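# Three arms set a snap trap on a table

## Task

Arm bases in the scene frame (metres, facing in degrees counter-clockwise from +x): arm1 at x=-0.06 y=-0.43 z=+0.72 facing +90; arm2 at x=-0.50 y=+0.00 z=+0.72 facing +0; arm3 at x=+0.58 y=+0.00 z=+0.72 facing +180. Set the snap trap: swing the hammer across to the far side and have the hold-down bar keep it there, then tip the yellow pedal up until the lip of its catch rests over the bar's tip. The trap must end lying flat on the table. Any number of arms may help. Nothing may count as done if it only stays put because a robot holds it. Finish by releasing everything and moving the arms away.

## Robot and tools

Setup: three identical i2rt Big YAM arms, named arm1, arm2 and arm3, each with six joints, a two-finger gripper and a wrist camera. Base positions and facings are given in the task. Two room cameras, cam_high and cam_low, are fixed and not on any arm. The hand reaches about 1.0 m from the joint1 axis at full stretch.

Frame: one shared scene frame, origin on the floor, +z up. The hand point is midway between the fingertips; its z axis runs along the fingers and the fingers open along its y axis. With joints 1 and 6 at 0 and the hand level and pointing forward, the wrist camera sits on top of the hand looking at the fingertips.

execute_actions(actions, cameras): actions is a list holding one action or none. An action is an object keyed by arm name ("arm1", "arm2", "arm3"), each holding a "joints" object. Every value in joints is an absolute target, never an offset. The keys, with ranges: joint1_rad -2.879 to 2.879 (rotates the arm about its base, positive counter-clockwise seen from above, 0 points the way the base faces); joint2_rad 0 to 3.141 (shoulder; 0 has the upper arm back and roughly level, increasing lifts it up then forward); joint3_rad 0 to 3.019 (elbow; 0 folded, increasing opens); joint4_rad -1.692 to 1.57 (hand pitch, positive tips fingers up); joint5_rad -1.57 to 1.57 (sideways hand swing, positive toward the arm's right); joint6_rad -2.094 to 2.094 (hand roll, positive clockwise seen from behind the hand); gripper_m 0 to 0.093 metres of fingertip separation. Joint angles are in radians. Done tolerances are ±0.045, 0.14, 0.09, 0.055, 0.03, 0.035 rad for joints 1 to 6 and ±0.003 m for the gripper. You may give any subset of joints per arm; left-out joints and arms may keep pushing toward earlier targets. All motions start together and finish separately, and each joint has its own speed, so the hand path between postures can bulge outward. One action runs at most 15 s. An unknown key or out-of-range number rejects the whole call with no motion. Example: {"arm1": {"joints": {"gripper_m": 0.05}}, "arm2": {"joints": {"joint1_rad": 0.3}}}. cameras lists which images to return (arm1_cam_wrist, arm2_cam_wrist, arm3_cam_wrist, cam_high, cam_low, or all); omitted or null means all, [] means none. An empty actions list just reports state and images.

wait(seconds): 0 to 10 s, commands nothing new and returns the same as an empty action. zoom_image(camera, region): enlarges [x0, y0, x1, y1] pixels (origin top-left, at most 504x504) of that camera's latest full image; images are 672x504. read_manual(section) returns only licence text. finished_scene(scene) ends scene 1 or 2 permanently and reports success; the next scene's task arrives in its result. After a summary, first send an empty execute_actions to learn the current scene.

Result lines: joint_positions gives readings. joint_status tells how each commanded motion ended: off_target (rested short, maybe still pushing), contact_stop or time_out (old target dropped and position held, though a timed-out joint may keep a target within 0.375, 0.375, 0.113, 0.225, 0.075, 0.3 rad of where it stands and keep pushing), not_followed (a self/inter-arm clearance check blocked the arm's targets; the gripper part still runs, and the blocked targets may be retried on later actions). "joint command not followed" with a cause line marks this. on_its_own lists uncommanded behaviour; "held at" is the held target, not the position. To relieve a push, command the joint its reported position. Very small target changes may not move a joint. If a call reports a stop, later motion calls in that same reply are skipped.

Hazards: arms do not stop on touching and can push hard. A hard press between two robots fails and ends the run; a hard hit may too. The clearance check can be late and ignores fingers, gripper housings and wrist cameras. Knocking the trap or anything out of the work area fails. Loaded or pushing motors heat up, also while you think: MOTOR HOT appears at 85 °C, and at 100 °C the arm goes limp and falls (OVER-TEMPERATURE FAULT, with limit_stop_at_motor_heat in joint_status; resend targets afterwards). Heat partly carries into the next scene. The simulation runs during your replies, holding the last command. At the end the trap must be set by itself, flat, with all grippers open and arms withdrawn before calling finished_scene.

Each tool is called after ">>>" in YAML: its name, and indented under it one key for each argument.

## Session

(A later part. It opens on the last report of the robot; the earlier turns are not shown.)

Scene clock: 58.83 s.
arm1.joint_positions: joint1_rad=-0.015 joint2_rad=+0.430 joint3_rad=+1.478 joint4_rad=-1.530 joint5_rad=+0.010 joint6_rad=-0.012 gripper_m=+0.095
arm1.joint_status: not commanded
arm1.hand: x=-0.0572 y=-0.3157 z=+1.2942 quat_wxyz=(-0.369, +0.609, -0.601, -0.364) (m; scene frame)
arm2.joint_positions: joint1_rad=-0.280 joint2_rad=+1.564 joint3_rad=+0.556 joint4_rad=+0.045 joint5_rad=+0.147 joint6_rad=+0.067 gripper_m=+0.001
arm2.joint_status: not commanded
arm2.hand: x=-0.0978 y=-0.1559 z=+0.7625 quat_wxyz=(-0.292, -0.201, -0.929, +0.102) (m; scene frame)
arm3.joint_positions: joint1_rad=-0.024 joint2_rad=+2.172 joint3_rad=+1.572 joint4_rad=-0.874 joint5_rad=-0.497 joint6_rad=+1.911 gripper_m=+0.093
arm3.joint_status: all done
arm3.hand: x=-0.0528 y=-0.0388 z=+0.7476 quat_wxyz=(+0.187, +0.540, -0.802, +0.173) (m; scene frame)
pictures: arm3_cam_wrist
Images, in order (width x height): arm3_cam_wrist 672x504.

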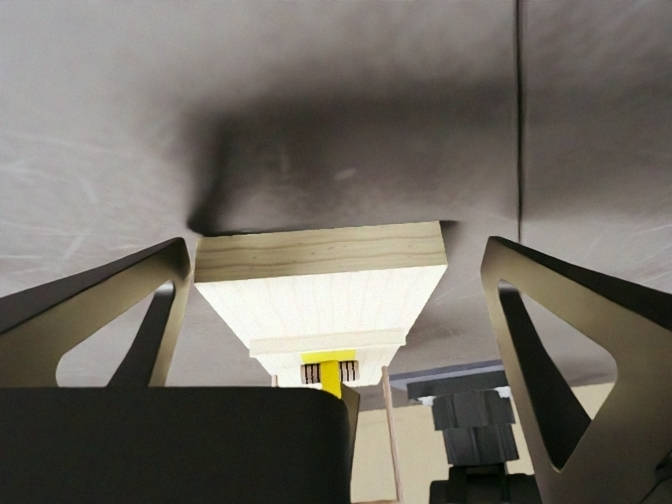

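Need −x ≈0.012, −y 0.02, lower.

>>> execute_actions:
  actions:
    - {"arm3":{"joints":{"joint4_rad":-0.82,"joint2_rad":2.215}}}
  cameras: []

>>> execute_actions:
  actions:
    - {"arm3":{"joints":{"joint1_rad":0.0,"joint3_rad":1.61}}}
  cameras: ["arm3_cam_wrist"]

Scene clock: 59.70 s.
arm1.joint_positions: joint1_rad=-0.015 joint2_rad=+0.430 joint3_rad=+1.478 joint4_rad=-1.530 joint5_rad=+0.010 joint6_rad=-0.012 gripper_m=+0.095
arm1.joint_status: not commanded
arm1.hand: x=-0.0572 y=-0.3157 z=+1.2942 quat_wxyz=(-0.369, +0.609, -0.601, -0.364) (m; scene frame)
arm2.joint_positions: joint1_rad=-0.280 joint2_rad=+1.564 joint3_rad=+0.556 joint4_rad=+0.045 joint5_rad=+0.147 joint6_rad=+0.067 gripper_m=+0.001
arm2.joint_status: not commanded
arm2.hand: x=-0.0978 y=-0.1559 z=+0.7625 quat_wxyz=(-0.292, -0.201, -0.929, +0.102) (m; scene frame)
arm3.joint_positions: joint1_rad=-0.024 joint2_rad=+2.182 joint3_rad=+1.572 joint4_rad=-0.832 joint5_rad=-0.499 joint6_rad=+1.912 gripper_m=+0.093
arm3.joint_status: all done
arm3.hand: x=-0.0607 y=-0.0386 z=+0.7428 quat_wxyz=(+0.200, +0.542, -0.799, +0.164) (m; scene frame)
pictures: none
No camera images: the call's "cameras" was empty. Leave "cameras" out to get every camera's image.

Scene clock: 60.43 s.
arm1.joint_positions: joint1_rad=-0.015 joint2_rad=+0.430 joint3_rad=+1.478 joint4_rad=-1.530 joint5_rad=+0.010 joint6_rad=-0.012 gripper_m=+0.095
arm1.joint_status: not commanded
arm1.hand: x=-0.0572 y=-0.3157 z=+1.2942 quat_wxyz=(-0.369, +0.609, -0.601, -0.364) (m; scene frame)
arm2.joint_positions: joint1_rad=-0.280 joint2_rad=+1.564 joint3_rad=+0.556 joint4_rad=+0.045 joint5_rad=+0.147 joint6_rad=+0.067 gripper_m=+0.001
arm2.joint_status: not commanded
arm2.hand: x=-0.0978 y=-0.1559 z=+0.7625 quat_wxyz=(-0.292, -0.201, -0.929, +0.102) (m; scene frame)
arm3.joint_positions: joint1_rad=-0.004 joint2_rad=+2.182 joint3_rad=+1.572 joint4_rad=-0.832 joint5_rad=-0.499 joint6_rad=+1.912 gripper_m=+0.093
arm3.joint_status: all done
arm3.hand: x=-0.0597 y=-0.0516 z=+0.7427 quat_wxyz=(+0.198, +0.550, -0.794, +0.166) (m; scene frame)
pictures: arm3_cam_wrist
Images, in order (width x height): arm3_cam_wrist 672x504.

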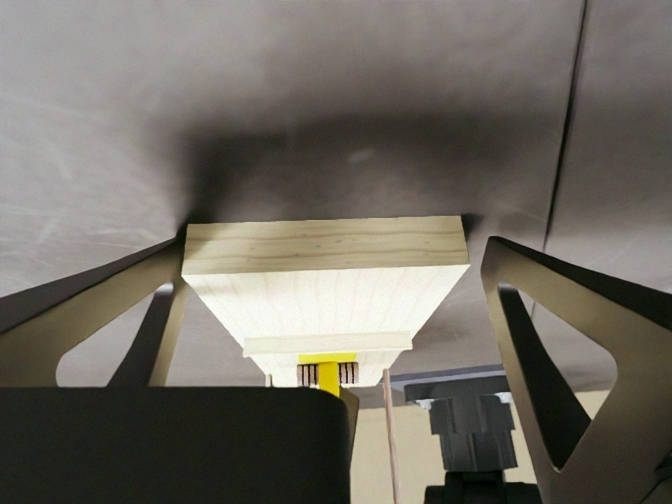

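>>> execute_actions:
  actions:
    - {"arm3":{"joints":{"gripper_m":0.05}}}
  cameras: []

>>> execute_actions:
  actions:
    - {"arm2":{"joints":{"joint1_rad":-0.22,"joint2_rad":1.45,"joint3_rad":0.575,"joint4_rad":-0.11,"joint5_rad":0.11}},"arm3":{"joints":{"joint2_rad":2.24}}}
  cameras: ["arm2_cam_wrist","arm3_cam_wrist","arm1_cam_wrist"]

Scene clock: 61.40 s.
arm1.joint_positions: joint1_rad=-0.015 joint2_rad=+0.430 joint3_rad=+1.478 joint4_rad=-1.530 joint5_rad=+0.010 joint6_rad=-0.012 gripper_m=+0.095
arm1.joint_status: not commanded
arm1.hand: x=-0.0572 y=-0.3157 z=+1.2942 quat_wxyz=(-0.369, +0.609, -0.601, -0.364) (m; scene frame)
arm2.joint_positions: joint1_rad=-0.280 joint2_rad=+1.564 joint3_rad=+0.556 joint4_rad=+0.045 joint5_rad=+0.145 joint6_rad=+0.067 gripper_m=+0.001
arm2.joint_status: not commanded
arm2.hand: x=-0.0974 y=-0.1552 z=+0.7625 quat_wxyz=(-0.292, -0.201, -0.930, +0.101) (m; scene frame)
arm3.joint_positions: joint1_rad=-0.005 joint2_rad=+2.183 joint3_rad=+1.572 joint4_rad=-0.825 joint5_rad=-0.497 joint6_rad=+1.913 gripper_m=+0.079
arm3.joint_status: gripper_m off_target (ended at +0.079, target +0.050)
arm3.hand: x=-0.0611 y=-0.0504 z=+0.7421 quat_wxyz=(+0.200, +0.550, -0.794, +0.164) (m; scene frame)
pictures: none
No camera images: the call's "cameras" was empty. Leave "cameras" out to get every camera's image.

Scene clock: 62.40 s.
arm1.joint_positions: joint1_rad=-0.015 joint2_rad=+0.430 joint3_rad=+1.478 joint4_rad=-1.530 joint5_rad=+0.010 joint6_rad=-0.012 gripper_m=+0.095
arm1.joint_status: not commanded
arm1.hand: x=-0.0572 y=-0.3157 z=+1.2942 quat_wxyz=(-0.369, +0.609, -0.601, -0.364) (m; scene frame)
arm2.joint_positions: joint1_rad=-0.211 joint2_rad=+1.465 joint3_rad=+0.550 joint4_rad=-0.107 joint5_rad=+0.108 joint6_rad=+0.067 gripper_m=+0.001
arm2.joint_status: all done
arm2.hand: x=-0.1063 y=-0.1164 z=+0.7788 quat_wxyz=(-0.269, -0.163, -0.946, +0.072) (m; scene frame)
arm3.joint_positions: joint1_rad=+0.023 joint2_rad=+2.188 joint3_rad=+1.576 joint4_rad=-0.822 joint5_rad=-0.511 joint6_rad=+1.910 gripper_m=+0.079
arm3.joint_status: all done
arm3.hand: x=-0.0608 y=-0.0706 z=+0.7418 quat_wxyz=(+0.203, +0.562, -0.784, +0.171) (m; scene frame)
pictures: arm1_cam_wrist, arm2_cam_wrist, arm3_cam_wrist
Images, in order (width x height): arm1_cam_wrist 672x504, arm2_cam_wrist 672x504, arm3_cam_wrist 672x504.

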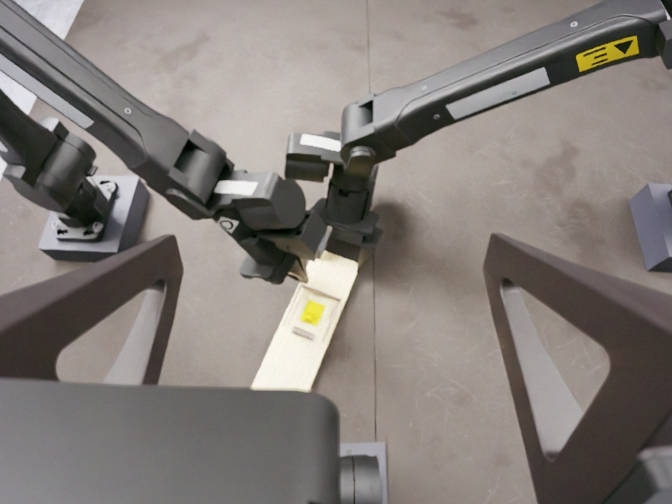

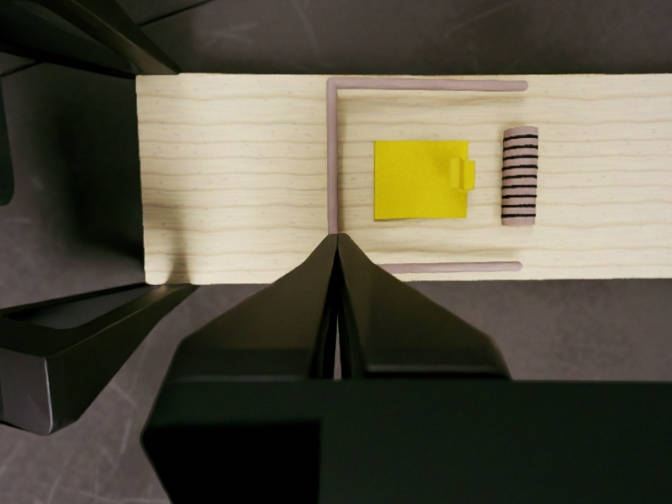

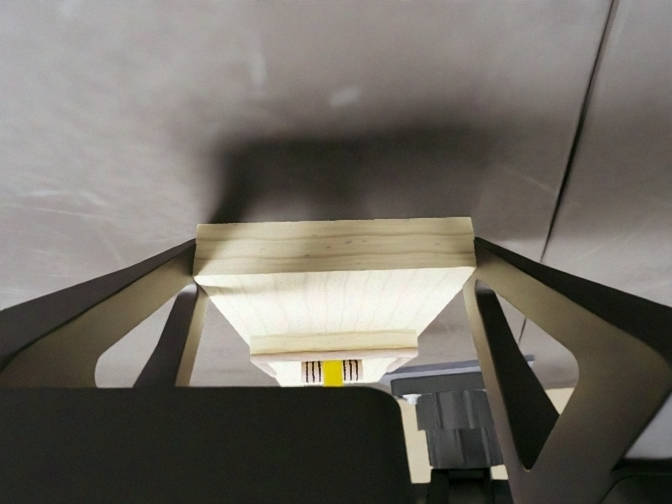

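>>> execute_actions:
  actions:
    - {"arm2":{"joints":{"joint2_rad":1.25,"gripper_m":0.02}}}
  cameras: []

>>> execute_actions:
  actions:
    - {"arm3":{"joints":{"joint1_rad":-0.195,"joint2_rad":2.05,"joint3_rad":1.36,"joint4_rad":-0.77,"joint5_rad":-0.495,"joint6_rad":1.8}}}
  cameras: []

>>> execute_actions:
  actions:
    - {"arm2":{"joints":{"joint1_rad":0.17,"joint2_rad":1.58,"joint3_rad":0.73,"joint4_rad":-0.09,"joint5_rad":0.325,"joint6_rad":0.45}},"arm3":{"joints":{"joint2_rad":2.1}}}
  cameras: ["arm2_cam_wrist","cam_low"]

Scene clock: 63.73 s.
arm1.joint_positions: joint1_rad=-0.015 joint2_rad=+0.430 joint3_rad=+1.478 joint4_rad=-1.530 joint5_rad=+0.010 joint6_rad=-0.012 gripper_m=+0.095
arm1.joint_status: not commanded
arm1.hand: x=-0.0572 y=-0.3157 z=+1.2942 quat_wxyz=(-0.369, +0.609, -0.601, -0.364) (m; scene frame)
arm2.joint_positions: joint1_rad=-0.211 joint2_rad=+1.245 joint3_rad=+0.550 joint4_rad=-0.107 joint5_rad=+0.108 joint6_rad=+0.067 gripper_m=+0.020
arm2.joint_status: all done
arm2.hand: x=-0.0892 y=-0.1214 z=+0.8671 quat_wxyz=(-0.373, -0.163, -0.910, +0.079) (m; scene frame)
arm3.joint_positions: joint1_rad=+0.023 joint2_rad=+2.188 joint3_rad=+1.576 joint4_rad=-0.822 joint5_rad=-0.511 joint6_rad=+1.910 gripper_m=+0.079
arm3.joint_status: not commanded
arm3.hand: x=-0.0608 y=-0.0706 z=+0.7418 quat_wxyz=(+0.203, +0.562, -0.784, +0.171) (m; scene frame)
pictures: none
No camera images: the call's "cameras" was empty. Leave "cameras" out to get every camera's image.

Scene clock: 65.00 s.
arm1.joint_positions: joint1_rad=-0.015 joint2_rad=+0.430 joint3_rad=+1.478 joint4_rad=-1.530 joint5_rad=+0.010 joint6_rad=-0.012 gripper_m=+0.095
arm1.joint_status: not commanded
arm1.hand: x=-0.0572 y=-0.3157 z=+1.2942 quat_wxyz=(-0.369, +0.609, -0.601, -0.364) (m; scene frame)
arm2.joint_positions: joint1_rad=-0.211 joint2_rad=+1.245 joint3_rad=+0.550 joint4_rad=-0.107 joint5_rad=+0.108 joint6_rad=+0.067 gripper_m=+0.020
arm2.joint_status: not commanded
arm2.hand: x=-0.0892 y=-0.1214 z=+0.8671 quat_wxyz=(-0.373, -0.163, -0.910, +0.079) (m; scene frame)
arm3.joint_positions: joint1_rad=-0.208 joint2_rad=+2.074 joint3_rad=+1.372 joint4_rad=-0.776 joint5_rad=-0.497 joint6_rad=+1.821 gripper_m=+0.079
arm3.joint_status: all done
arm3.hand: x=+0.0015 y=+0.0643 z=+0.7411 quat_wxyz=(+0.207, +0.502, -0.827, +0.147) (m; scene frame)
pictures: none
No camera images: the call's "cameras" was empty. Leave "cameras" out to get every camera's image.

Scene clock: 66.40 s.
arm1.joint_positions: joint1_rad=-0.015 joint2_rad=+0.430 joint3_rad=+1.478 joint4_rad=-1.530 joint5_rad=+0.010 joint6_rad=-0.012 gripper_m=+0.095
arm1.joint_status: not commanded
arm1.hand: x=-0.0572 y=-0.3157 z=+1.2942 quat_wxyz=(-0.369, +0.609, -0.601, -0.364) (m; scene frame)
arm2.joint_positions: joint1_rad=+0.177 joint2_rad=+1.591 joint3_rad=+0.712 joint4_rad=-0.102 joint5_rad=+0.322 joint6_rad=+0.432 gripper_m=+0.020
arm2.joint_status: all done
arm2.hand: x=-0.0244 y=+0.0149 z=+0.7944 quat_wxyz=(-0.323, -0.182, -0.927, +0.062) (m; scene frame)
arm3.joint_positions: joint1_rad=-0.208 joint2_rad=+2.074 joint3_rad=+1.372 joint4_rad=-0.776 joint5_rad=-0.497 joint6_rad=+1.821 gripper_m=+0.079
arm3.joint_status: all done
arm3.hand: x=+0.0015 y=+0.0643 z=+0.7411 quat_wxyz=(+0.207, +0.502, -0.827, +0.147) (m; scene frame)
pictures: arm2_cam_wrist, cam_low
Images, in order (width x height): arm2_cam_wrist 672x504, cam_low 672x504.

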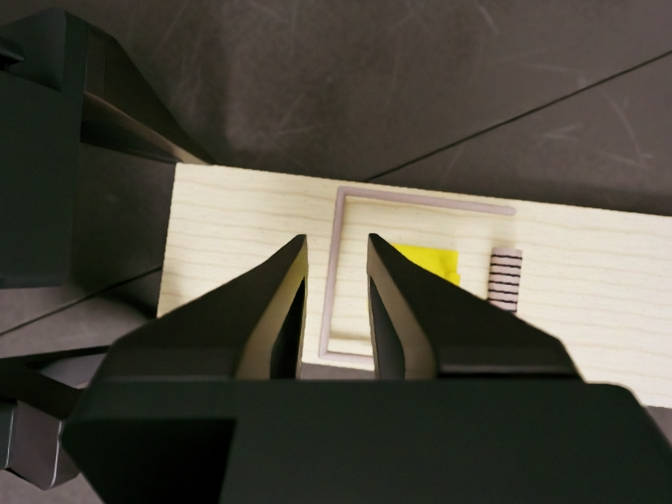

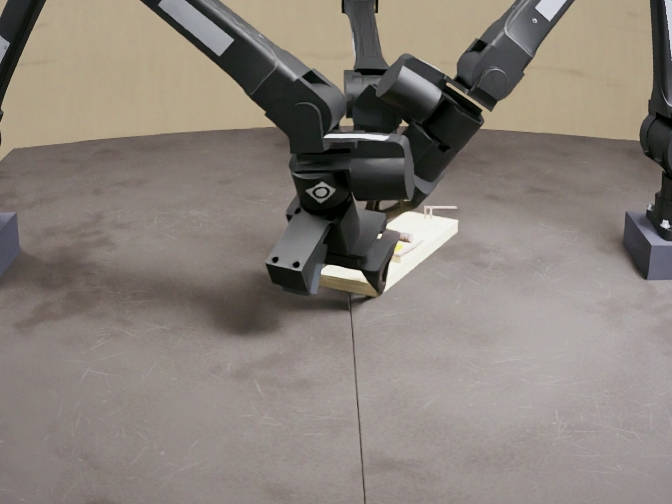

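>>> execute_actions:
  actions:
    - {"arm3":{"joints":{"joint2_rad":2.04,"joint3_rad":1.33,"joint6_rad":1.73}}}
  cameras: []

>>> execute_actions:
  actions:
    - {"arm2":{"joints":{"joint1_rad":0.2,"joint2_rad":1.64,"joint3_rad":0.70}},"arm3":{"joints":{"joint2_rad":2.09}}}
  cameras: ["arm2_cam_wrist"]

Scene clock: 67.60 s.
arm1.joint_positions: joint1_rad=-0.015 joint2_rad=+0.430 joint3_rad=+1.478 joint4_rad=-1.530 joint5_rad=+0.010 joint6_rad=-0.012 gripper_m=+0.095
arm1.joint_status: not commanded
arm1.hand: x=-0.0572 y=-0.3157 z=+1.2942 quat_wxyz=(-0.369, +0.609, -0.601, -0.364) (m; scene frame)
arm2.joint_positions: joint1_rad=+0.177 joint2_rad=+1.591 joint3_rad=+0.712 joint4_rad=-0.102 joint5_rad=+0.322 joint6_rad=+0.432 gripper_m=+0.020
arm2.joint_status: not commanded
arm2.hand: x=-0.0244 y=+0.0149 z=+0.7944 quat_wxyz=(-0.323, -0.182, -0.927, +0.062) (m; scene frame)
arm3.joint_positions: joint1_rad=-0.207 joint2_rad=+2.060 joint3_rad=+1.349 joint4_rad=-0.771 joint5_rad=-0.499 joint6_rad=+1.763 gripper_m=+0.079
arm3.joint_status: all done
arm3.hand: x=+0.0087 y=+0.0617 z=+0.7415 quat_wxyz=(+0.210, +0.525, -0.812, +0.143) (m; scene frame)
pictures: none
No camera images: the call's "cameras" was empty. Leave "cameras" out to get every camera's image.

Scene clock: 68.40 s.
arm1.joint_positions: joint1_rad=-0.015 joint2_rad=+0.430 joint3_rad=+1.478 joint4_rad=-1.530 joint5_rad=+0.010 joint6_rad=-0.012 gripper_m=+0.095
arm1.joint_status: not commanded
arm1.hand: x=-0.0572 y=-0.3157 z=+1.2942 quat_wxyz=(-0.369, +0.609, -0.601, -0.364) (m; scene frame)
arm2.joint_positions: joint1_rad=+0.191 joint2_rad=+1.642 joint3_rad=+0.692 joint4_rad=-0.102 joint5_rad=+0.323 joint6_rad=+0.432 gripper_m=+0.020
arm2.joint_status: all done
arm2.hand: x=-0.0407 y=+0.0190 z=+0.7647 quat_wxyz=(-0.292, -0.171, -0.938, +0.071) (m; scene frame)
arm3.joint_positions: joint1_rad=-0.207 joint2_rad=+2.060 joint3_rad=+1.349 joint4_rad=-0.771 joint5_rad=-0.499 joint6_rad=+1.763 gripper_m=+0.079
arm3.joint_status: all done
arm3.hand: x=+0.0087 y=+0.0617 z=+0.7415 quat_wxyz=(+0.210, +0.525, -0.812, +0.143) (m; scene frame)
pictures: arm2_cam_wrist
Images, in order (width x height): arm2_cam_wrist 672x504.

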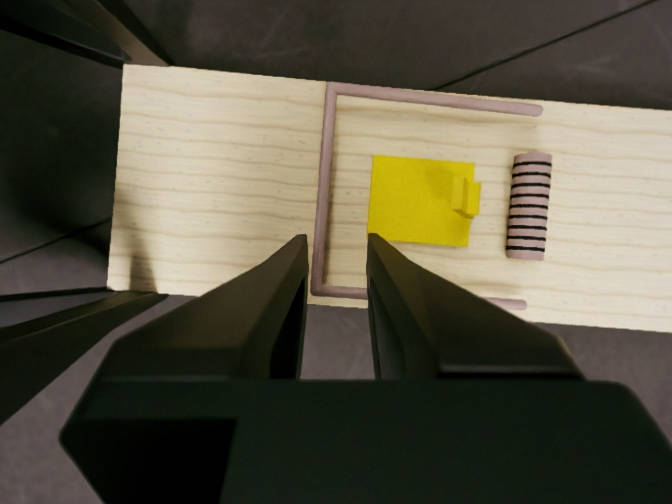

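>>> execute_actions:
  actions:
    - {"arm2":{"joints":{"joint1_rad":0.215,"joint6_rad":0.5}}}
  cameras: []

>>> execute_actions:
  actions:
    - {"arm2":{"joints":{"joint2_rad":1.70,"joint4_rad":-0.08}}}
  cameras: ["arm2_cam_wrist"]

>>> execute_actions:
  actions:
    - {"arm2":{"joints":{"gripper_m":0}}}
  cameras: []

>>> execute_actions:
  actions:
    - {"arm2":{"joints":{"joint1_rad":0.18,"joint2_rad":1.5,"joint3_rad":0.72,"joint4_rad":-0.13}},"arm3":{"joints":{"joint2_rad":2.11,"joint1_rad":-0.23,"joint5_rad":-0.475}}}
  cameras: ["arm2_cam_wrist"]

Scene clock: 69.57 s.
arm1.joint_positions: joint1_rad=-0.015 joint2_rad=+0.430 joint3_rad=+1.478 joint4_rad=-1.530 joint5_rad=+0.010 joint6_rad=-0.012 gripper_m=+0.095
arm1.joint_status: not commanded
arm1.hand: x=-0.0572 y=-0.3157 z=+1.2942 quat_wxyz=(-0.369, +0.609, -0.601, -0.364) (m; scene frame)
arm2.joint_positions: joint1_rad=+0.206 joint2_rad=+1.642 joint3_rad=+0.692 joint4_rad=-0.102 joint5_rad=+0.323 joint6_rad=+0.482 gripper_m=+0.020
arm2.joint_status: all done
arm2.hand: x=-0.0410 y=+0.0260 z=+0.7648 quat_wxyz=(-0.294, -0.187, -0.935, +0.061) (m; scene frame)
arm3.joint_positions: joint1_rad=-0.207 joint2_rad=+2.060 joint3_rad=+1.349 joint4_rad=-0.771 joint5_rad=-0.499 joint6_rad=+1.763 gripper_m=+0.079
arm3.joint_status: not commanded
arm3.hand: x=+0.0087 y=+0.0617 z=+0.7415 quat_wxyz=(+0.210, +0.525, -0.812, +0.143) (m; scene frame)
pictures: none
No camera images: the call's "cameras" was empty. Leave "cameras" out to get every camera's image.

Scene clock: 70.20 s.
arm1.joint_positions: joint1_rad=-0.015 joint2_rad=+0.430 joint3_rad=+1.478 joint4_rad=-1.530 joint5_rad=+0.010 joint6_rad=-0.012 gripper_m=+0.095
arm1.joint_status: not commanded
arm1.hand: x=-0.0572 y=-0.3157 z=+1.2942 quat_wxyz=(-0.369, +0.609, -0.601, -0.364) (m; scene frame)
arm2.joint_positions: joint1_rad=+0.206 joint2_rad=+1.671 joint3_rad=+0.696 joint4_rad=-0.080 joint5_rad=+0.335 joint6_rad=+0.482 gripper_m=+0.020
arm2.joint_status: all done
arm2.hand: x=-0.0387 y=+0.0245 z=+0.7565 quat_wxyz=(-0.294, -0.188, -0.935, +0.068) (m; scene frame)
arm3.joint_positions: joint1_rad=-0.207 joint2_rad=+2.060 joint3_rad=+1.349 joint4_rad=-0.771 joint5_rad=-0.499 joint6_rad=+1.763 gripper_m=+0.079
arm3.joint_status: not commanded
arm3.hand: x=+0.0087 y=+0.0617 z=+0.7415 quat_wxyz=(+0.210, +0.525, -0.812, +0.143) (m; scene frame)
pictures: arm2_cam_wrist
Images, in order (width x height): arm2_cam_wrist 672x504.

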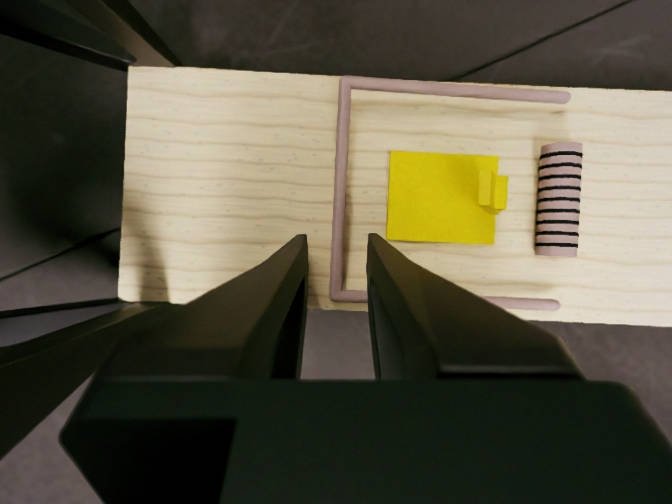

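Scene clock: 70.67 s.
arm1.joint_positions: joint1_rad=-0.015 joint2_rad=+0.430 joint3_rad=+1.478 joint4_rad=-1.530 joint5_rad=+0.010 joint6_rad=-0.012 gripper_m=+0.095
arm1.joint_status: not commanded
arm1.hand: x=-0.0572 y=-0.3157 z=+1.2942 quat_wxyz=(-0.369, +0.609, -0.601, -0.364) (m; scene frame)
arm2.joint_positions: joint1_rad=+0.207 joint2_rad=+1.671 joint3_rad=+0.697 joint4_rad=-0.078 joint5_rad=+0.335 joint6_rad=+0.484 gripper_m=+0.002
arm2.joint_status: all done
arm2.hand: x=-0.0380 y=+0.0247 z=+0.7568 quat_wxyz=(-0.295, -0.189, -0.934, +0.067) (m; scene frame)
arm3.joint_positions: joint1_rad=-0.207 joint2_rad=+2.060 joint3_rad=+1.349 joint4_rad=-0.771 joint5_rad=-0.499 joint6_rad=+1.763 gripper_m=+0.079
arm3.joint_status: not commanded
arm3.hand: x=+0.0087 y=+0.0617 z=+0.7415 quat_wxyz=(+0.210, +0.525, -0.812, +0.143) (m; scene frame)
pictures: none
No camera images: the call's "cameras" was empty. Leave "cameras" out to get every camera's image.

Scene clock: 71.57 s.
arm1.joint_positions: joint1_rad=-0.015 joint2_rad=+0.430 joint3_rad=+1.478 joint4_rad=-1.530 joint5_rad=+0.010 joint6_rad=-0.012 gripper_m=+0.095
arm1.joint_status: not commanded
arm1.hand: x=-0.0572 y=-0.3157 z=+1.2942 quat_wxyz=(-0.369, +0.609, -0.601, -0.364) (m; scene frame)
arm2.joint_positions: joint1_rad=+0.192 joint2_rad=+1.548 joint3_rad=+0.688 joint4_rad=-0.137 joint5_rad=+0.312 joint6_rad=+0.489 gripper_m=+0.002
arm2.joint_status: all done
arm2.hand: x=-0.0385 y=+0.0214 z=+0.7993 quat_wxyz=(-0.317, -0.199, -0.926, +0.049) (m; scene frame)
arm3.joint_positions: joint1_rad=-0.214 joint2_rad=+2.060 joint3_rad=+1.349 joint4_rad=-0.760 joint5_rad=-0.499 joint6_rad=+1.734 gripper_m=+0.079
arm3.joint_status: all done
arm3.hand: x=+0.0070 y=+0.0667 z=+0.7416 quat_wxyz=(+0.216, +0.535, -0.806, +0.136) (m; scene frame)
pictures: arm2_cam_wrist
Images, in order (width x height): arm2_cam_wrist 672x504.

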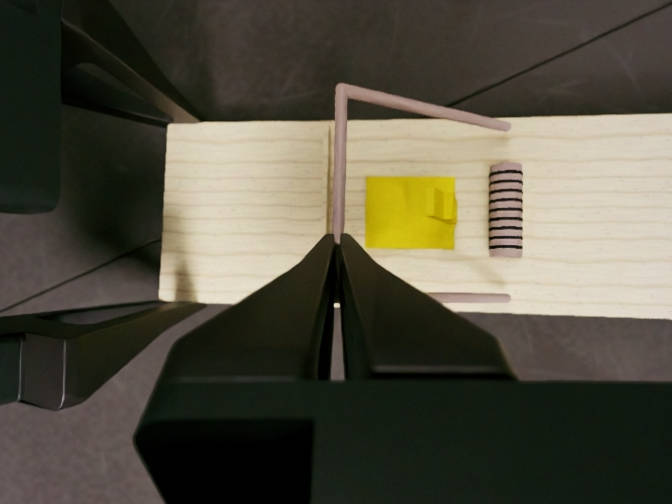

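Replay the arc shifted about +0.012 in y.

>>> execute_actions:
  actions:
    - {"arm2":{"joints":{"joint1_rad":0.065,"joint2_rad":1.40,"joint3_rad":0.70,"joint4_rad":-0.23,"joint5_rad":0.28,"joint6_rad":0.35}},"arm3":{"joints":{"joint1_rad":-0.26,"joint5_rad":-0.45,"joint3_rad":1.33}}}
  cameras: ["arm2_cam_wrist"]

Scene clock: 73.70 s.
arm1.joint_positions: joint1_rad=-0.015 joint2_rad=+0.430 joint3_rad=+1.478 joint4_rad=-1.530 joint5_rad=+0.010 joint6_rad=-0.012 gripper_m=+0.095
arm1.joint_status: not commanded
arm1.hand: x=-0.0572 y=-0.3157 z=+1.2942 quat_wxyz=(-0.369, +0.609, -0.601, -0.364) (m; scene frame)
arm2.joint_positions: joint1_rad=+0.101 joint2_rad=+1.437 joint3_rad=+0.677 joint4_rad=-0.226 joint5_rad=+0.248 joint6_rad=+0.382 gripper_m=+0.002
arm2.joint_status: joint5_rad time_out (moved -0.064 of -0.032); the others done
arm2.on_its_own: joint5_rad reads +0.248 and still pushes toward +0.280 since a time_out
arm2.hand: x=-0.0505 y=-0.0110 z=+0.8284 quat_wxyz=(-0.309, -0.183, -0.932, +0.048) (m; scene frame)
arm3.joint_positions: joint1_rad=-0.221 joint2_rad=+2.060 joint3_rad=+1.349 joint4_rad=-0.760 joint5_rad=-0.491 joint6_rad=+1.715 gripper_m=+0.079
arm3.joint_status: joint5_rad time_out (moved +0.007 of +0.049); the others done
arm3.on_its_own: joint5_rad reads -0.491 and still pushes toward -0.450 since a time_out
arm3.hand: x=+0.0076 y=+0.0717 z=+0.7410 quat_wxyz=(+0.215, +0.540, -0.803, +0.130) (m; scene frame)
pictures: arm2_cam_wrist
Images, in order (width x height): arm2_cam_wrist 672x504.

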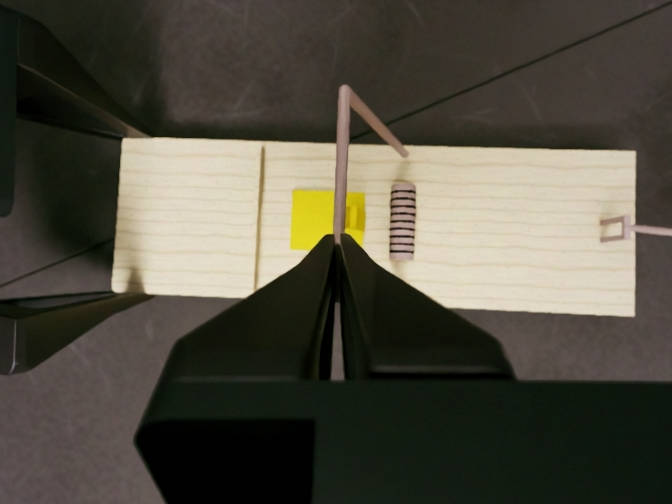

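>>> execute_actions:
  actions:
    - {"arm2":{"joints":{"joint1_rad":-0.1,"joint2_rad":1.39,"joint3_rad":0.62,"joint4_rad":-0.22,"joint5_rad":0.23,"joint6_rad":0.21}}}
  cameras: ["arm2_cam_wrist"]

Scene clock: 75.93 s.
arm1.joint_positions: joint1_rad=-0.015 joint2_rad=+0.430 joint3_rad=+1.478 joint4_rad=-1.530 joint5_rad=+0.010 joint6_rad=-0.012 gripper_m=+0.095
arm1.joint_status: not commanded
arm1.hand: x=-0.0572 y=-0.3157 z=+1.2942 quat_wxyz=(-0.369, +0.609, -0.601, -0.364) (m; scene frame)
arm2.joint_positions: joint1_rad=-0.038 joint2_rad=+1.382 joint3_rad=+0.624 joint4_rad=-0.218 joint5_rad=+0.182 joint6_rad=+0.241 gripper_m=+0.002
arm2.joint_status: joint1_rad time_out (moved -0.139 of -0.201); joint5_rad time_out (moved -0.066 of -0.018); the others done
arm2.on_its_own: joint1_rad reads -0.038 and still pushes toward -0.100 since a time_out; joint5_rad reads +0.182 and still pushes toward +0.230 since a time_out
arm2.hand: x=-0.0724 y=-0.0612 z=+0.8285 quat_wxyz=(-0.303, -0.174, -0.935, +0.058) (m; scene frame)
arm3.joint_positions: joint1_rad=-0.219 joint2_rad=+2.060 joint3_rad=+1.349 joint4_rad=-0.760 joint5_rad=-0.492 joint6_rad=+1.716 gripper_m=+0.079
arm3.joint_status: not commanded
arm3.on_its_own: joint5_rad reads -0.492 and still pushes toward -0.450 since a time_out
arm3.hand: x=+0.0074 y=+0.0706 z=+0.7410 quat_wxyz=(+0.215, +0.540, -0.803, +0.131) (m; scene frame)
pictures: arm2_cam_wrist
Images, in order (width x height): arm2_cam_wrist 672x504.

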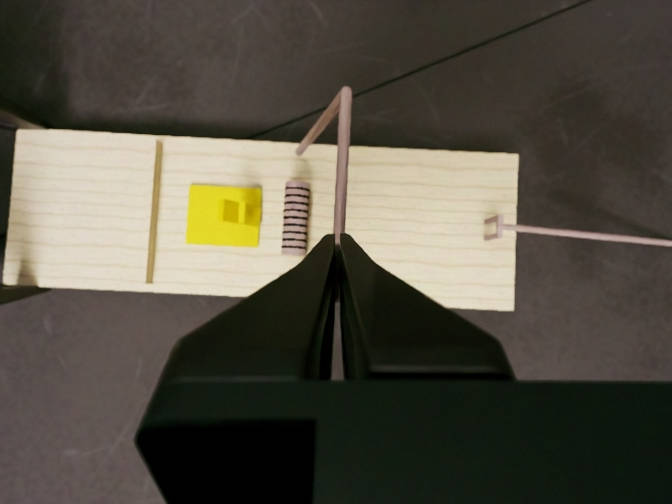

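>>> execute_actions:
  actions:
    - {"arm2":{"joints":{"joint1_rad":-0.195,"joint2_rad":1.47,"joint3_rad":0.55,"joint4_rad":-0.12,"joint5_rad":0.17,"joint6_rad":0.14}}}
  cameras: ["arm2_cam_wrist"]

>>> execute_actions:
  actions:
    - {"arm2":{"joints":{"joint1_rad":-0.2,"joint2_rad":1.62,"joint3_rad":0.52,"joint4_rad":0.02,"joint5_rad":0.125,"joint6_rad":0.12}},"arm3":{"joints":{"joint1_rad":-0.225,"joint5_rad":-0.49}}}
  cameras: ["arm2_cam_wrist","cam_high","arm3_cam_wrist"]

Scene clock: 78.20 s.
arm1.joint_positions: joint1_rad=-0.015 joint2_rad=+0.430 joint3_rad=+1.478 joint4_rad=-1.530 joint5_rad=+0.010 joint6_rad=-0.012 gripper_m=+0.095
arm1.joint_status: not commanded
arm1.hand: x=-0.0572 y=-0.3157 z=+1.2942 quat_wxyz=(-0.369, +0.609, -0.601, -0.364) (m; scene frame)
arm2.joint_positions: joint1_rad=-0.147 joint2_rad=+1.437 joint3_rad=+0.570 joint4_rad=-0.123 joint5_rad=+0.134 joint6_rad=+0.166 gripper_m=+0.002
arm2.joint_status: joint1_rad time_out (moved -0.109 of -0.157); joint5_rad time_out (moved -0.048 of -0.012); the others done
arm2.on_its_own: joint1_rad reads -0.147 and still pushes toward -0.195 since a time_out; joint5_rad reads +0.134 and still pushes toward +0.170 since a time_out
arm2.hand: x=-0.0909 y=-0.0971 z=+0.7960 quat_wxyz=(-0.290, -0.183, -0.937, +0.062) (m; scene frame)
arm3.joint_positions: joint1_rad=-0.219 joint2_rad=+2.060 joint3_rad=+1.349 joint4_rad=-0.760 joint5_rad=-0.492 joint6_rad=+1.716 gripper_m=+0.079
arm3.joint_status: not commanded
arm3.on_its_own: joint5_rad reads -0.492 and still pushes toward -0.450 since a time_out
arm3.hand: x=+0.0074 y=+0.0706 z=+0.7410 quat_wxyz=(+0.215, +0.540, -0.803, +0.131) (m; scene frame)
pictures: arm2_cam_wrist
Images, in order (width x height): arm2_cam_wrist 672x504.

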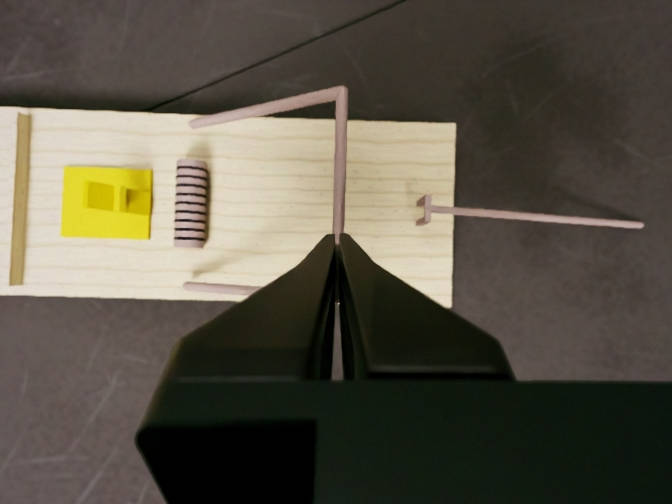

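not run: a stop came earlier in this reply.

>>> execute_actions:
  actions:
    - {"arm2":{"joints":{"joint1_rad":-0.2,"joint2_rad":1.62,"joint3_rad":0.52,"joint4_rad":0.02,"joint5_rad":0.125,"joint6_rad":0.12}},"arm3":{"joints":{"joint1_rad":-0.225,"joint5_rad":-0.49}},"arm1":{"joints":{"joint1_rad":-0.6,"joint2_rad":1.2,"joint3_rad":0.34,"joint4_rad":-0.6,"joint5_rad":-1.1,"gripper_m":0}}}
  cameras: []

>>> execute_actions:
  actions:
    - {"arm1":{"joints":{"joint2_rad":1.43,"joint4_rad":-0.458}}}

Scene clock: 81.30 s.
arm1.joint_positions: joint1_rad=-0.598 joint2_rad=+1.205 joint3_rad=+0.343 joint4_rad=-0.620 joint5_rad=-1.096 joint6_rad=-0.012 gripper_m=+0.001
arm1.joint_status: all done
arm1.hand: x=-0.0727 y=-0.1692 z=+0.7937 quat_wxyz=(+0.214, +0.432, -0.735, -0.477) (m; scene frame)
arm2.joint_positions: joint1_rad=-0.175 joint2_rad=+1.565 joint3_rad=+0.540 joint4_rad=+0.020 joint5_rad=+0.116 joint6_rad=+0.141 gripper_m=+0.002
arm2.joint_status: all done
arm2.hand: x=-0.0959 y=-0.1048 z=+0.7527 quat_wxyz=(-0.281, -0.182, -0.940, +0.061) (m; scene frame)
arm3.joint_positions: joint1_rad=-0.219 joint2_rad=+2.061 joint3_rad=+1.349 joint4_rad=-0.772 joint5_rad=-0.503 joint6_rad=+1.731 gripper_m=+0.079
arm3.joint_status: all done
arm3.hand: x=+0.0098 y=+0.0680 z=+0.7415 quat_wxyz=(+0.214, +0.533, -0.807, +0.141) (m; scene frame)
pictures: none
No camera images: the call's "cameras" was empty. Leave "cameras" out to get every camera's image.

Scene clock: 82.27 s.
arm1.joint_positions: joint1_rad=-0.598 joint2_rad=+1.431 joint3_rad=+0.343 joint4_rad=-0.477 joint5_rad=-1.097 joint6_rad=-0.012 gripper_m=+0.001
arm1.joint_status: all done
arm1.hand: x=-0.0715 y=-0.1670 z=+0.7515 quat_wxyz=(+0.245, +0.413, -0.746, -0.461) (m; scene frame)
arm2.joint_positions: joint1_rad=-0.175 joint2_rad=+1.565 joint3_rad=+0.540 joint4_rad=+0.020 joint5_rad=+0.116 joint6_rad=+0.141 gripper_m=+0.002
arm2.joint_status: not commanded
arm2.hand: x=-0.0959 y=-0.1048 z=+0.7527 quat_wxyz=(-0.281, -0.182, -0.940, +0.061) (m; scene frame)
arm3.joint_positions: joint1_rad=-0.219 joint2_rad=+2.061 joint3_rad=+1.349 joint4_rad=-0.772 joint5_rad=-0.503 joint6_rad=+1.731 gripper_m=+0.079
arm3.joint_status: not commanded
arm3.hand: x=+0.0098 y=+0.0680 z=+0.7415 quat_wxyz=(+0.214, +0.533, -0.807, +0.141) (m; scene frame)
pictures: arm1_cam_wrist, arm2_cam_wrist, arm3_cam_wrist, cam_high, cam_low
Images, in order (width x height): arm1_cam_wrist 672x504, arm2_cam_wrist 672x504, arm3_cam_wrist 672x504, cam_high 672x504, cam_low 672x504.

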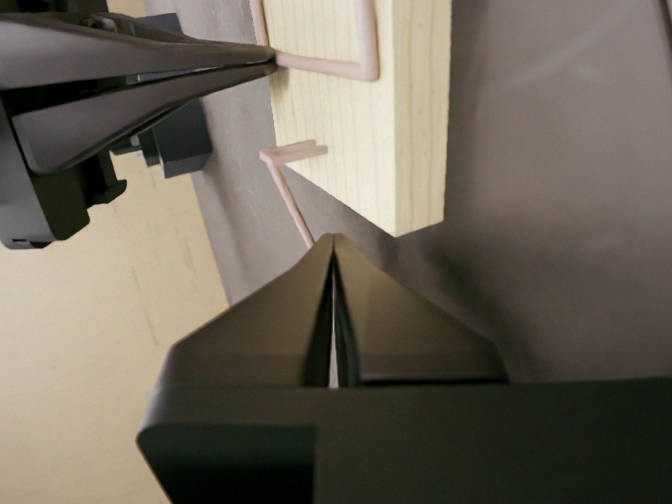

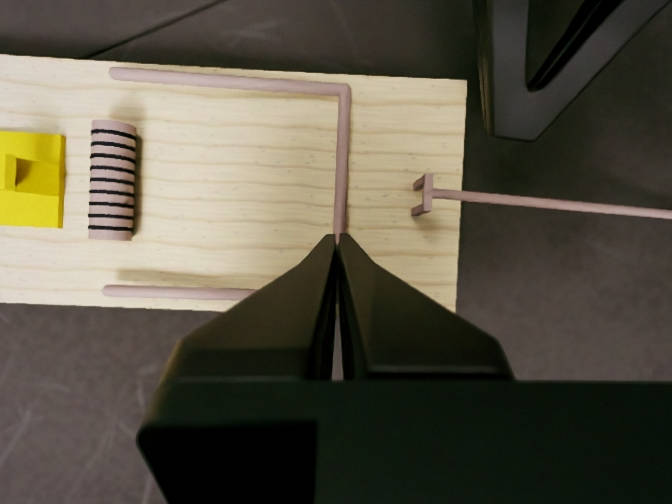

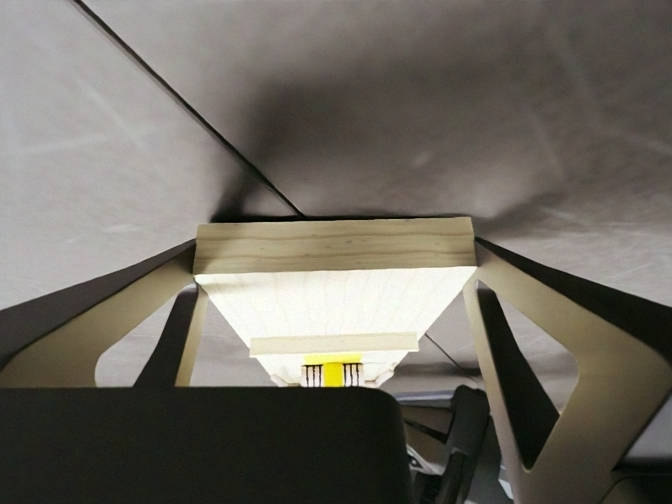

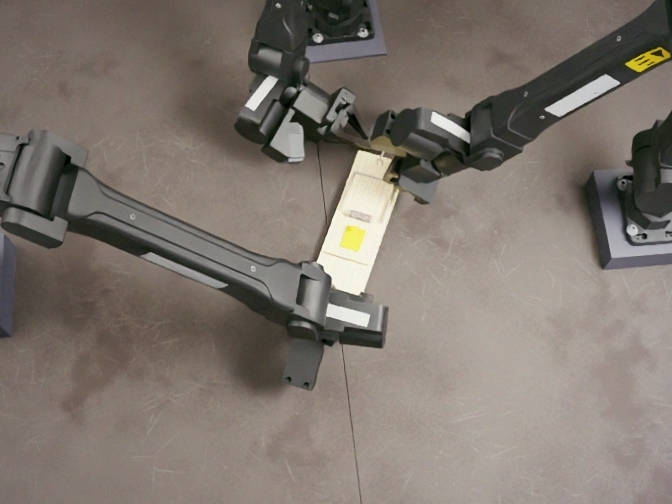

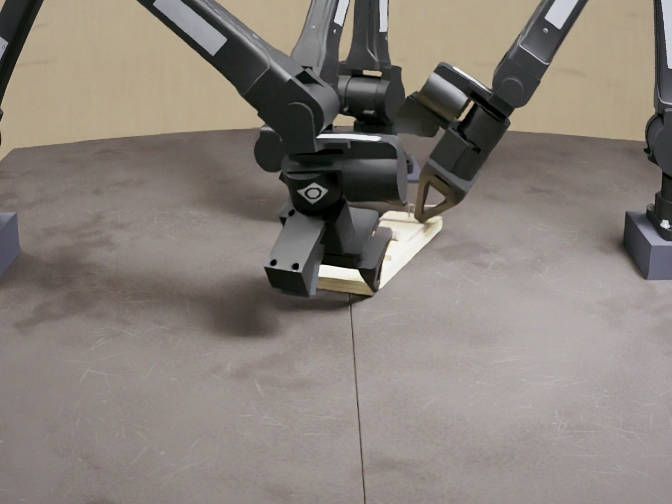

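>>> execute_actions:
  actions:
    - {"arm1":{"joints":{"joint1_rad":-0.46,"joint2_rad":1.45}}}
  cameras: ["arm2_cam_wrist"]

>>> execute_actions:
  actions:
    - {"arm1":{"joints":{"joint2_rad":1.2,"joint4_rad":-0.65}}}
  cameras: ["arm2_cam_wrist","arm1_cam_wrist"]

Scene clock: 83.27 s.
arm1.joint_positions: joint1_rad=-0.490 joint2_rad=+1.439 joint3_rad=+0.343 joint4_rad=-0.469 joint5_rad=-1.098 joint6_rad=-0.012 gripper_m=+0.001
arm1.joint_status: all done
arm1.hand: x=-0.0997 y=-0.1694 z=+0.7502 quat_wxyz=(+0.270, +0.453, -0.722, -0.448) (m; scene frame)
arm2.joint_positions: joint1_rad=-0.175 joint2_rad=+1.565 joint3_rad=+0.536 joint4_rad=+0.021 joint5_rad=+0.111 joint6_rad=+0.141 gripper_m=+0.002
arm2.joint_status: not commanded
arm2.hand: x=-0.0975 y=-0.1034 z=+0.7514 quat_wxyz=(-0.279, -0.181, -0.941, +0.059) (m; scene frame)
arm3.joint_positions: joint1_rad=-0.219 joint2_rad=+2.061 joint3_rad=+1.348 joint4_rad=-0.781 joint5_rad=-0.505 joint6_rad=+1.758 gripper_m=+0.079
arm3.joint_status: not commanded
arm3.hand: x=+0.0122 y=+0.0670 z=+0.7408 quat_wxyz=(+0.209, +0.521, -0.814, +0.148) (m; scene frame)
pictures: arm2_cam_wrist
Images, in order (width x height): arm2_cam_wrist 672x504.

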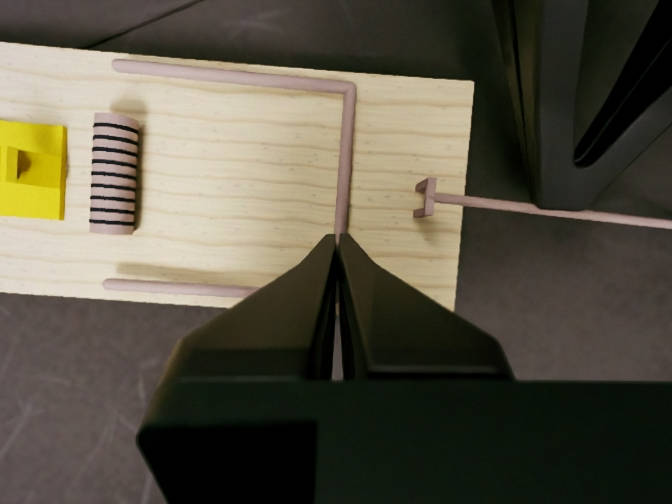

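Scene clock: 84.23 s.
arm1.joint_positions: joint1_rad=-0.468 joint2_rad=+1.199 joint3_rad=+0.343 joint4_rad=-0.633 joint5_rad=-1.097 joint6_rad=-0.012 gripper_m=+0.001
arm1.joint_status: all done
arm1.hand: x=-0.1072 y=-0.1745 z=+0.7950 quat_wxyz=(+0.247, +0.477, -0.706, -0.461) (m; scene frame)
arm2.joint_positions: joint1_rad=-0.175 joint2_rad=+1.565 joint3_rad=+0.536 joint4_rad=+0.021 joint5_rad=+0.111 joint6_rad=+0.141 gripper_m=+0.002
arm2.joint_status: not commanded
arm2.hand: x=-0.0975 y=-0.1034 z=+0.7514 quat_wxyz=(-0.279, -0.181, -0.941, +0.059) (m; scene frame)
arm3.joint_positions: joint1_rad=-0.219 joint2_rad=+2.061 joint3_rad=+1.348 joint4_rad=-0.781 joint5_rad=-0.505 joint6_rad=+1.758 gripper_m=+0.079
arm3.joint_status: not commanded
arm3.hand: x=+0.0122 y=+0.0670 z=+0.7408 quat_wxyz=(+0.209, +0.521, -0.814, +0.148) (m; scene frame)
pictures: arm1_cam_wrist, arm2_cam_wrist
Images, in order (width x height): arm1_cam_wrist 672x504, arm2_cam_wrist 672x504.

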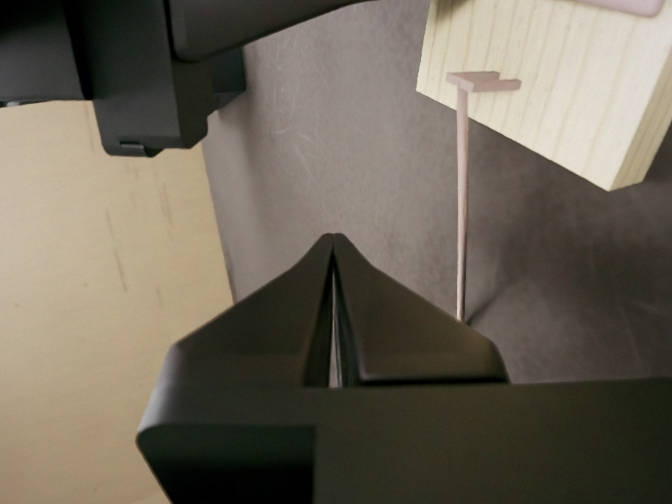

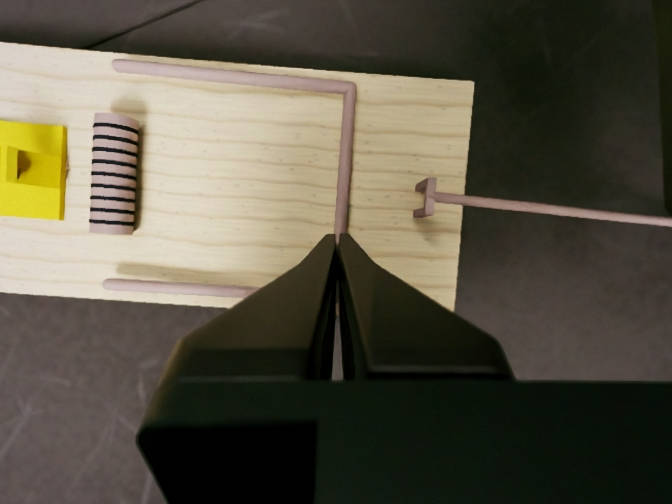

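>>> execute_actions:
  actions:
    - {"arm1":{"joints":{"joint1_rad":-0.56,"gripper_m":0.026}}}
  cameras: []

>>> execute_actions:
  actions:
    - {"arm1":{"joints":{"joint2_rad":1.44,"joint4_rad":-0.455}}}
  cameras: []

>>> execute_actions:
  actions:
    - {"arm1":{"joints":{"joint1_rad":-0.43}}}
  cameras: ["arm1_cam_wrist"]

>>> execute_actions:
  actions:
    - {"arm1":{"joints":{"joint2_rad":1.25,"joint4_rad":-0.62,"joint6_rad":0.7}}}
  cameras: ["arm2_cam_wrist","arm1_cam_wrist"]

Scene clock: 85.33 s.
arm1.joint_positions: joint1_rad=-0.555 joint2_rad=+1.199 joint3_rad=+0.343 joint4_rad=-0.633 joint5_rad=-1.097 joint6_rad=-0.012 gripper_m=+0.026
arm1.joint_status: all done
arm1.hand: x=-0.0849 y=-0.1714 z=+0.7949 quat_wxyz=(+0.227, +0.446, -0.726, -0.472) (m; scene frame)
arm2.joint_positions: joint1_rad=-0.175 joint2_rad=+1.565 joint3_rad=+0.536 joint4_rad=+0.021 joint5_rad=+0.111 joint6_rad=+0.141 gripper_m=+0.002
arm2.joint_status: not commanded
arm2.hand: x=-0.0975 y=-0.1034 z=+0.7514 quat_wxyz=(-0.279, -0.181, -0.941, +0.059) (m; scene frame)
arm3.joint_positions: joint1_rad=-0.219 joint2_rad=+2.061 joint3_rad=+1.348 joint4_rad=-0.781 joint5_rad=-0.505 joint6_rad=+1.758 gripper_m=+0.079
arm3.joint_status: not commanded
arm3.hand: x=+0.0122 y=+0.0670 z=+0.7408 quat_wxyz=(+0.209, +0.521, -0.814, +0.148) (m; scene frame)
pictures: none
No camera images: the call's "cameras" was empty. Leave "cameras" out to get every camera's image.

Scene clock: 86.30 s.
arm1.joint_positions: joint1_rad=-0.555 joint2_rad=+1.440 joint3_rad=+0.343 joint4_rad=-0.474 joint5_rad=-1.097 joint6_rad=-0.012 gripper_m=+0.026
arm1.joint_status: all done
arm1.hand: x=-0.0832 y=-0.1682 z=+0.7497 quat_wxyz=(+0.257, +0.428, -0.737, -0.455) (m; scene frame)
arm2.joint_positions: joint1_rad=-0.175 joint2_rad=+1.565 joint3_rad=+0.536 joint4_rad=+0.021 joint5_rad=+0.111 joint6_rad=+0.141 gripper_m=+0.002
arm2.joint_status: not commanded
arm2.hand: x=-0.0975 y=-0.1034 z=+0.7514 quat_wxyz=(-0.279, -0.181, -0.941, +0.059) (m; scene frame)
arm3.joint_positions: joint1_rad=-0.219 joint2_rad=+2.061 joint3_rad=+1.348 joint4_rad=-0.781 joint5_rad=-0.505 joint6_rad=+1.758 gripper_m=+0.079
arm3.joint_status: not commanded
arm3.hand: x=+0.0122 y=+0.0670 z=+0.7408 quat_wxyz=(+0.209, +0.521, -0.814, +0.148) (m; scene frame)
pictures: none
No camera images: the call's "cameras" was empty. Leave "cameras" out to get every camera's image.

Scene clock: 87.03 s.
arm1.joint_positions: joint1_rad=-0.435 joint2_rad=+1.440 joint3_rad=+0.343 joint4_rad=-0.474 joint5_rad=-1.097 joint6_rad=-0.012 gripper_m=+0.026
arm1.joint_status: all done
arm1.hand: x=-0.1143 y=-0.1729 z=+0.7498 quat_wxyz=(+0.284, +0.471, -0.710, -0.439) (m; scene frame)
arm2.joint_positions: joint1_rad=-0.175 joint2_rad=+1.565 joint3_rad=+0.536 joint4_rad=+0.021 joint5_rad=+0.111 joint6_rad=+0.141 gripper_m=+0.002
arm2.joint_status: not commanded
arm2.hand: x=-0.0975 y=-0.1034 z=+0.7514 quat_wxyz=(-0.279, -0.181, -0.941, +0.059) (m; scene frame)
arm3.joint_positions: joint1_rad=-0.219 joint2_rad=+2.061 joint3_rad=+1.348 joint4_rad=-0.781 joint5_rad=-0.505 joint6_rad=+1.758 gripper_m=+0.079
arm3.joint_status: not commanded
arm3.hand: x=+0.0122 y=+0.0670 z=+0.7408 quat_wxyz=(+0.209, +0.521, -0.814, +0.148) (m; scene frame)
pictures: arm1_cam_wrist
Images, in order (width x height): arm1_cam_wrist 672x504.

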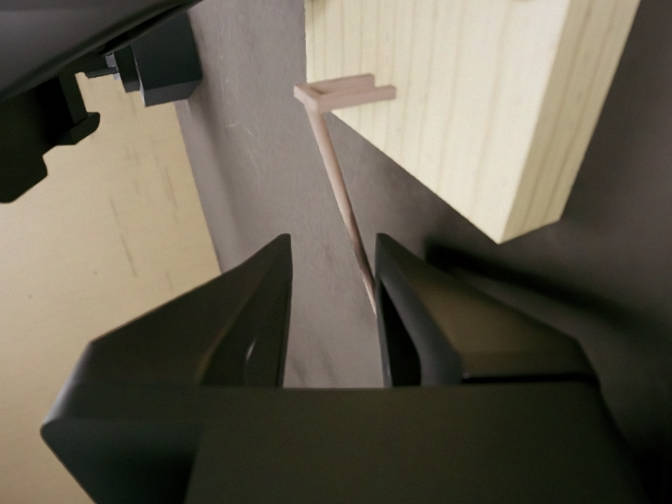

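Scene clock: 88.70 s.
arm1.joint_positions: joint1_rad=-0.435 joint2_rad=+1.248 joint3_rad=+0.343 joint4_rad=-0.603 joint5_rad=-1.097 joint6_rad=+0.682 gripper_m=+0.026
arm1.joint_status: all done
arm1.hand: x=-0.1151 y=-0.1750 z=+0.7860 quat_wxyz=(+0.400, +0.218, -0.824, -0.337) (m; scene frame)
arm2.joint_positions: joint1_rad=-0.175 joint2_rad=+1.565 joint3_rad=+0.536 joint4_rad=+0.021 joint5_rad=+0.111 joint6_rad=+0.141 gripper_m=+0.002
arm2.joint_status: not commanded
arm2.hand: x=-0.0975 y=-0.1034 z=+0.7514 quat_wxyz=(-0.279, -0.181, -0.941, +0.059) (m; scene frame)
arm3.joint_positions: joint1_rad=-0.219 joint2_rad=+2.061 joint3_rad=+1.348 joint4_rad=-0.781 joint5_rad=-0.505 joint6_rad=+1.758 gripper_m=+0.079
arm3.joint_status: not commanded
arm3.hand: x=+0.0122 y=+0.0670 z=+0.7408 quat_wxyz=(+0.209, +0.521, -0.814, +0.148) (m; scene frame)
pictures: arm1_cam_wrist, arm2_cam_wrist
Images, in order (width x height): arm1_cam_wrist 672x504, arm2_cam_wrist 672x504.

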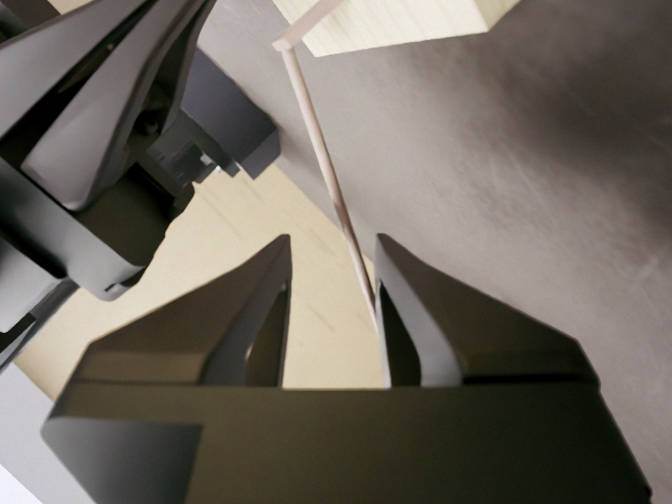

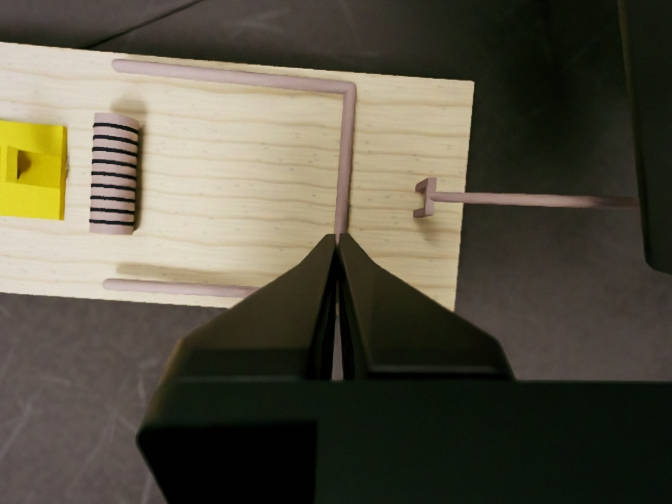

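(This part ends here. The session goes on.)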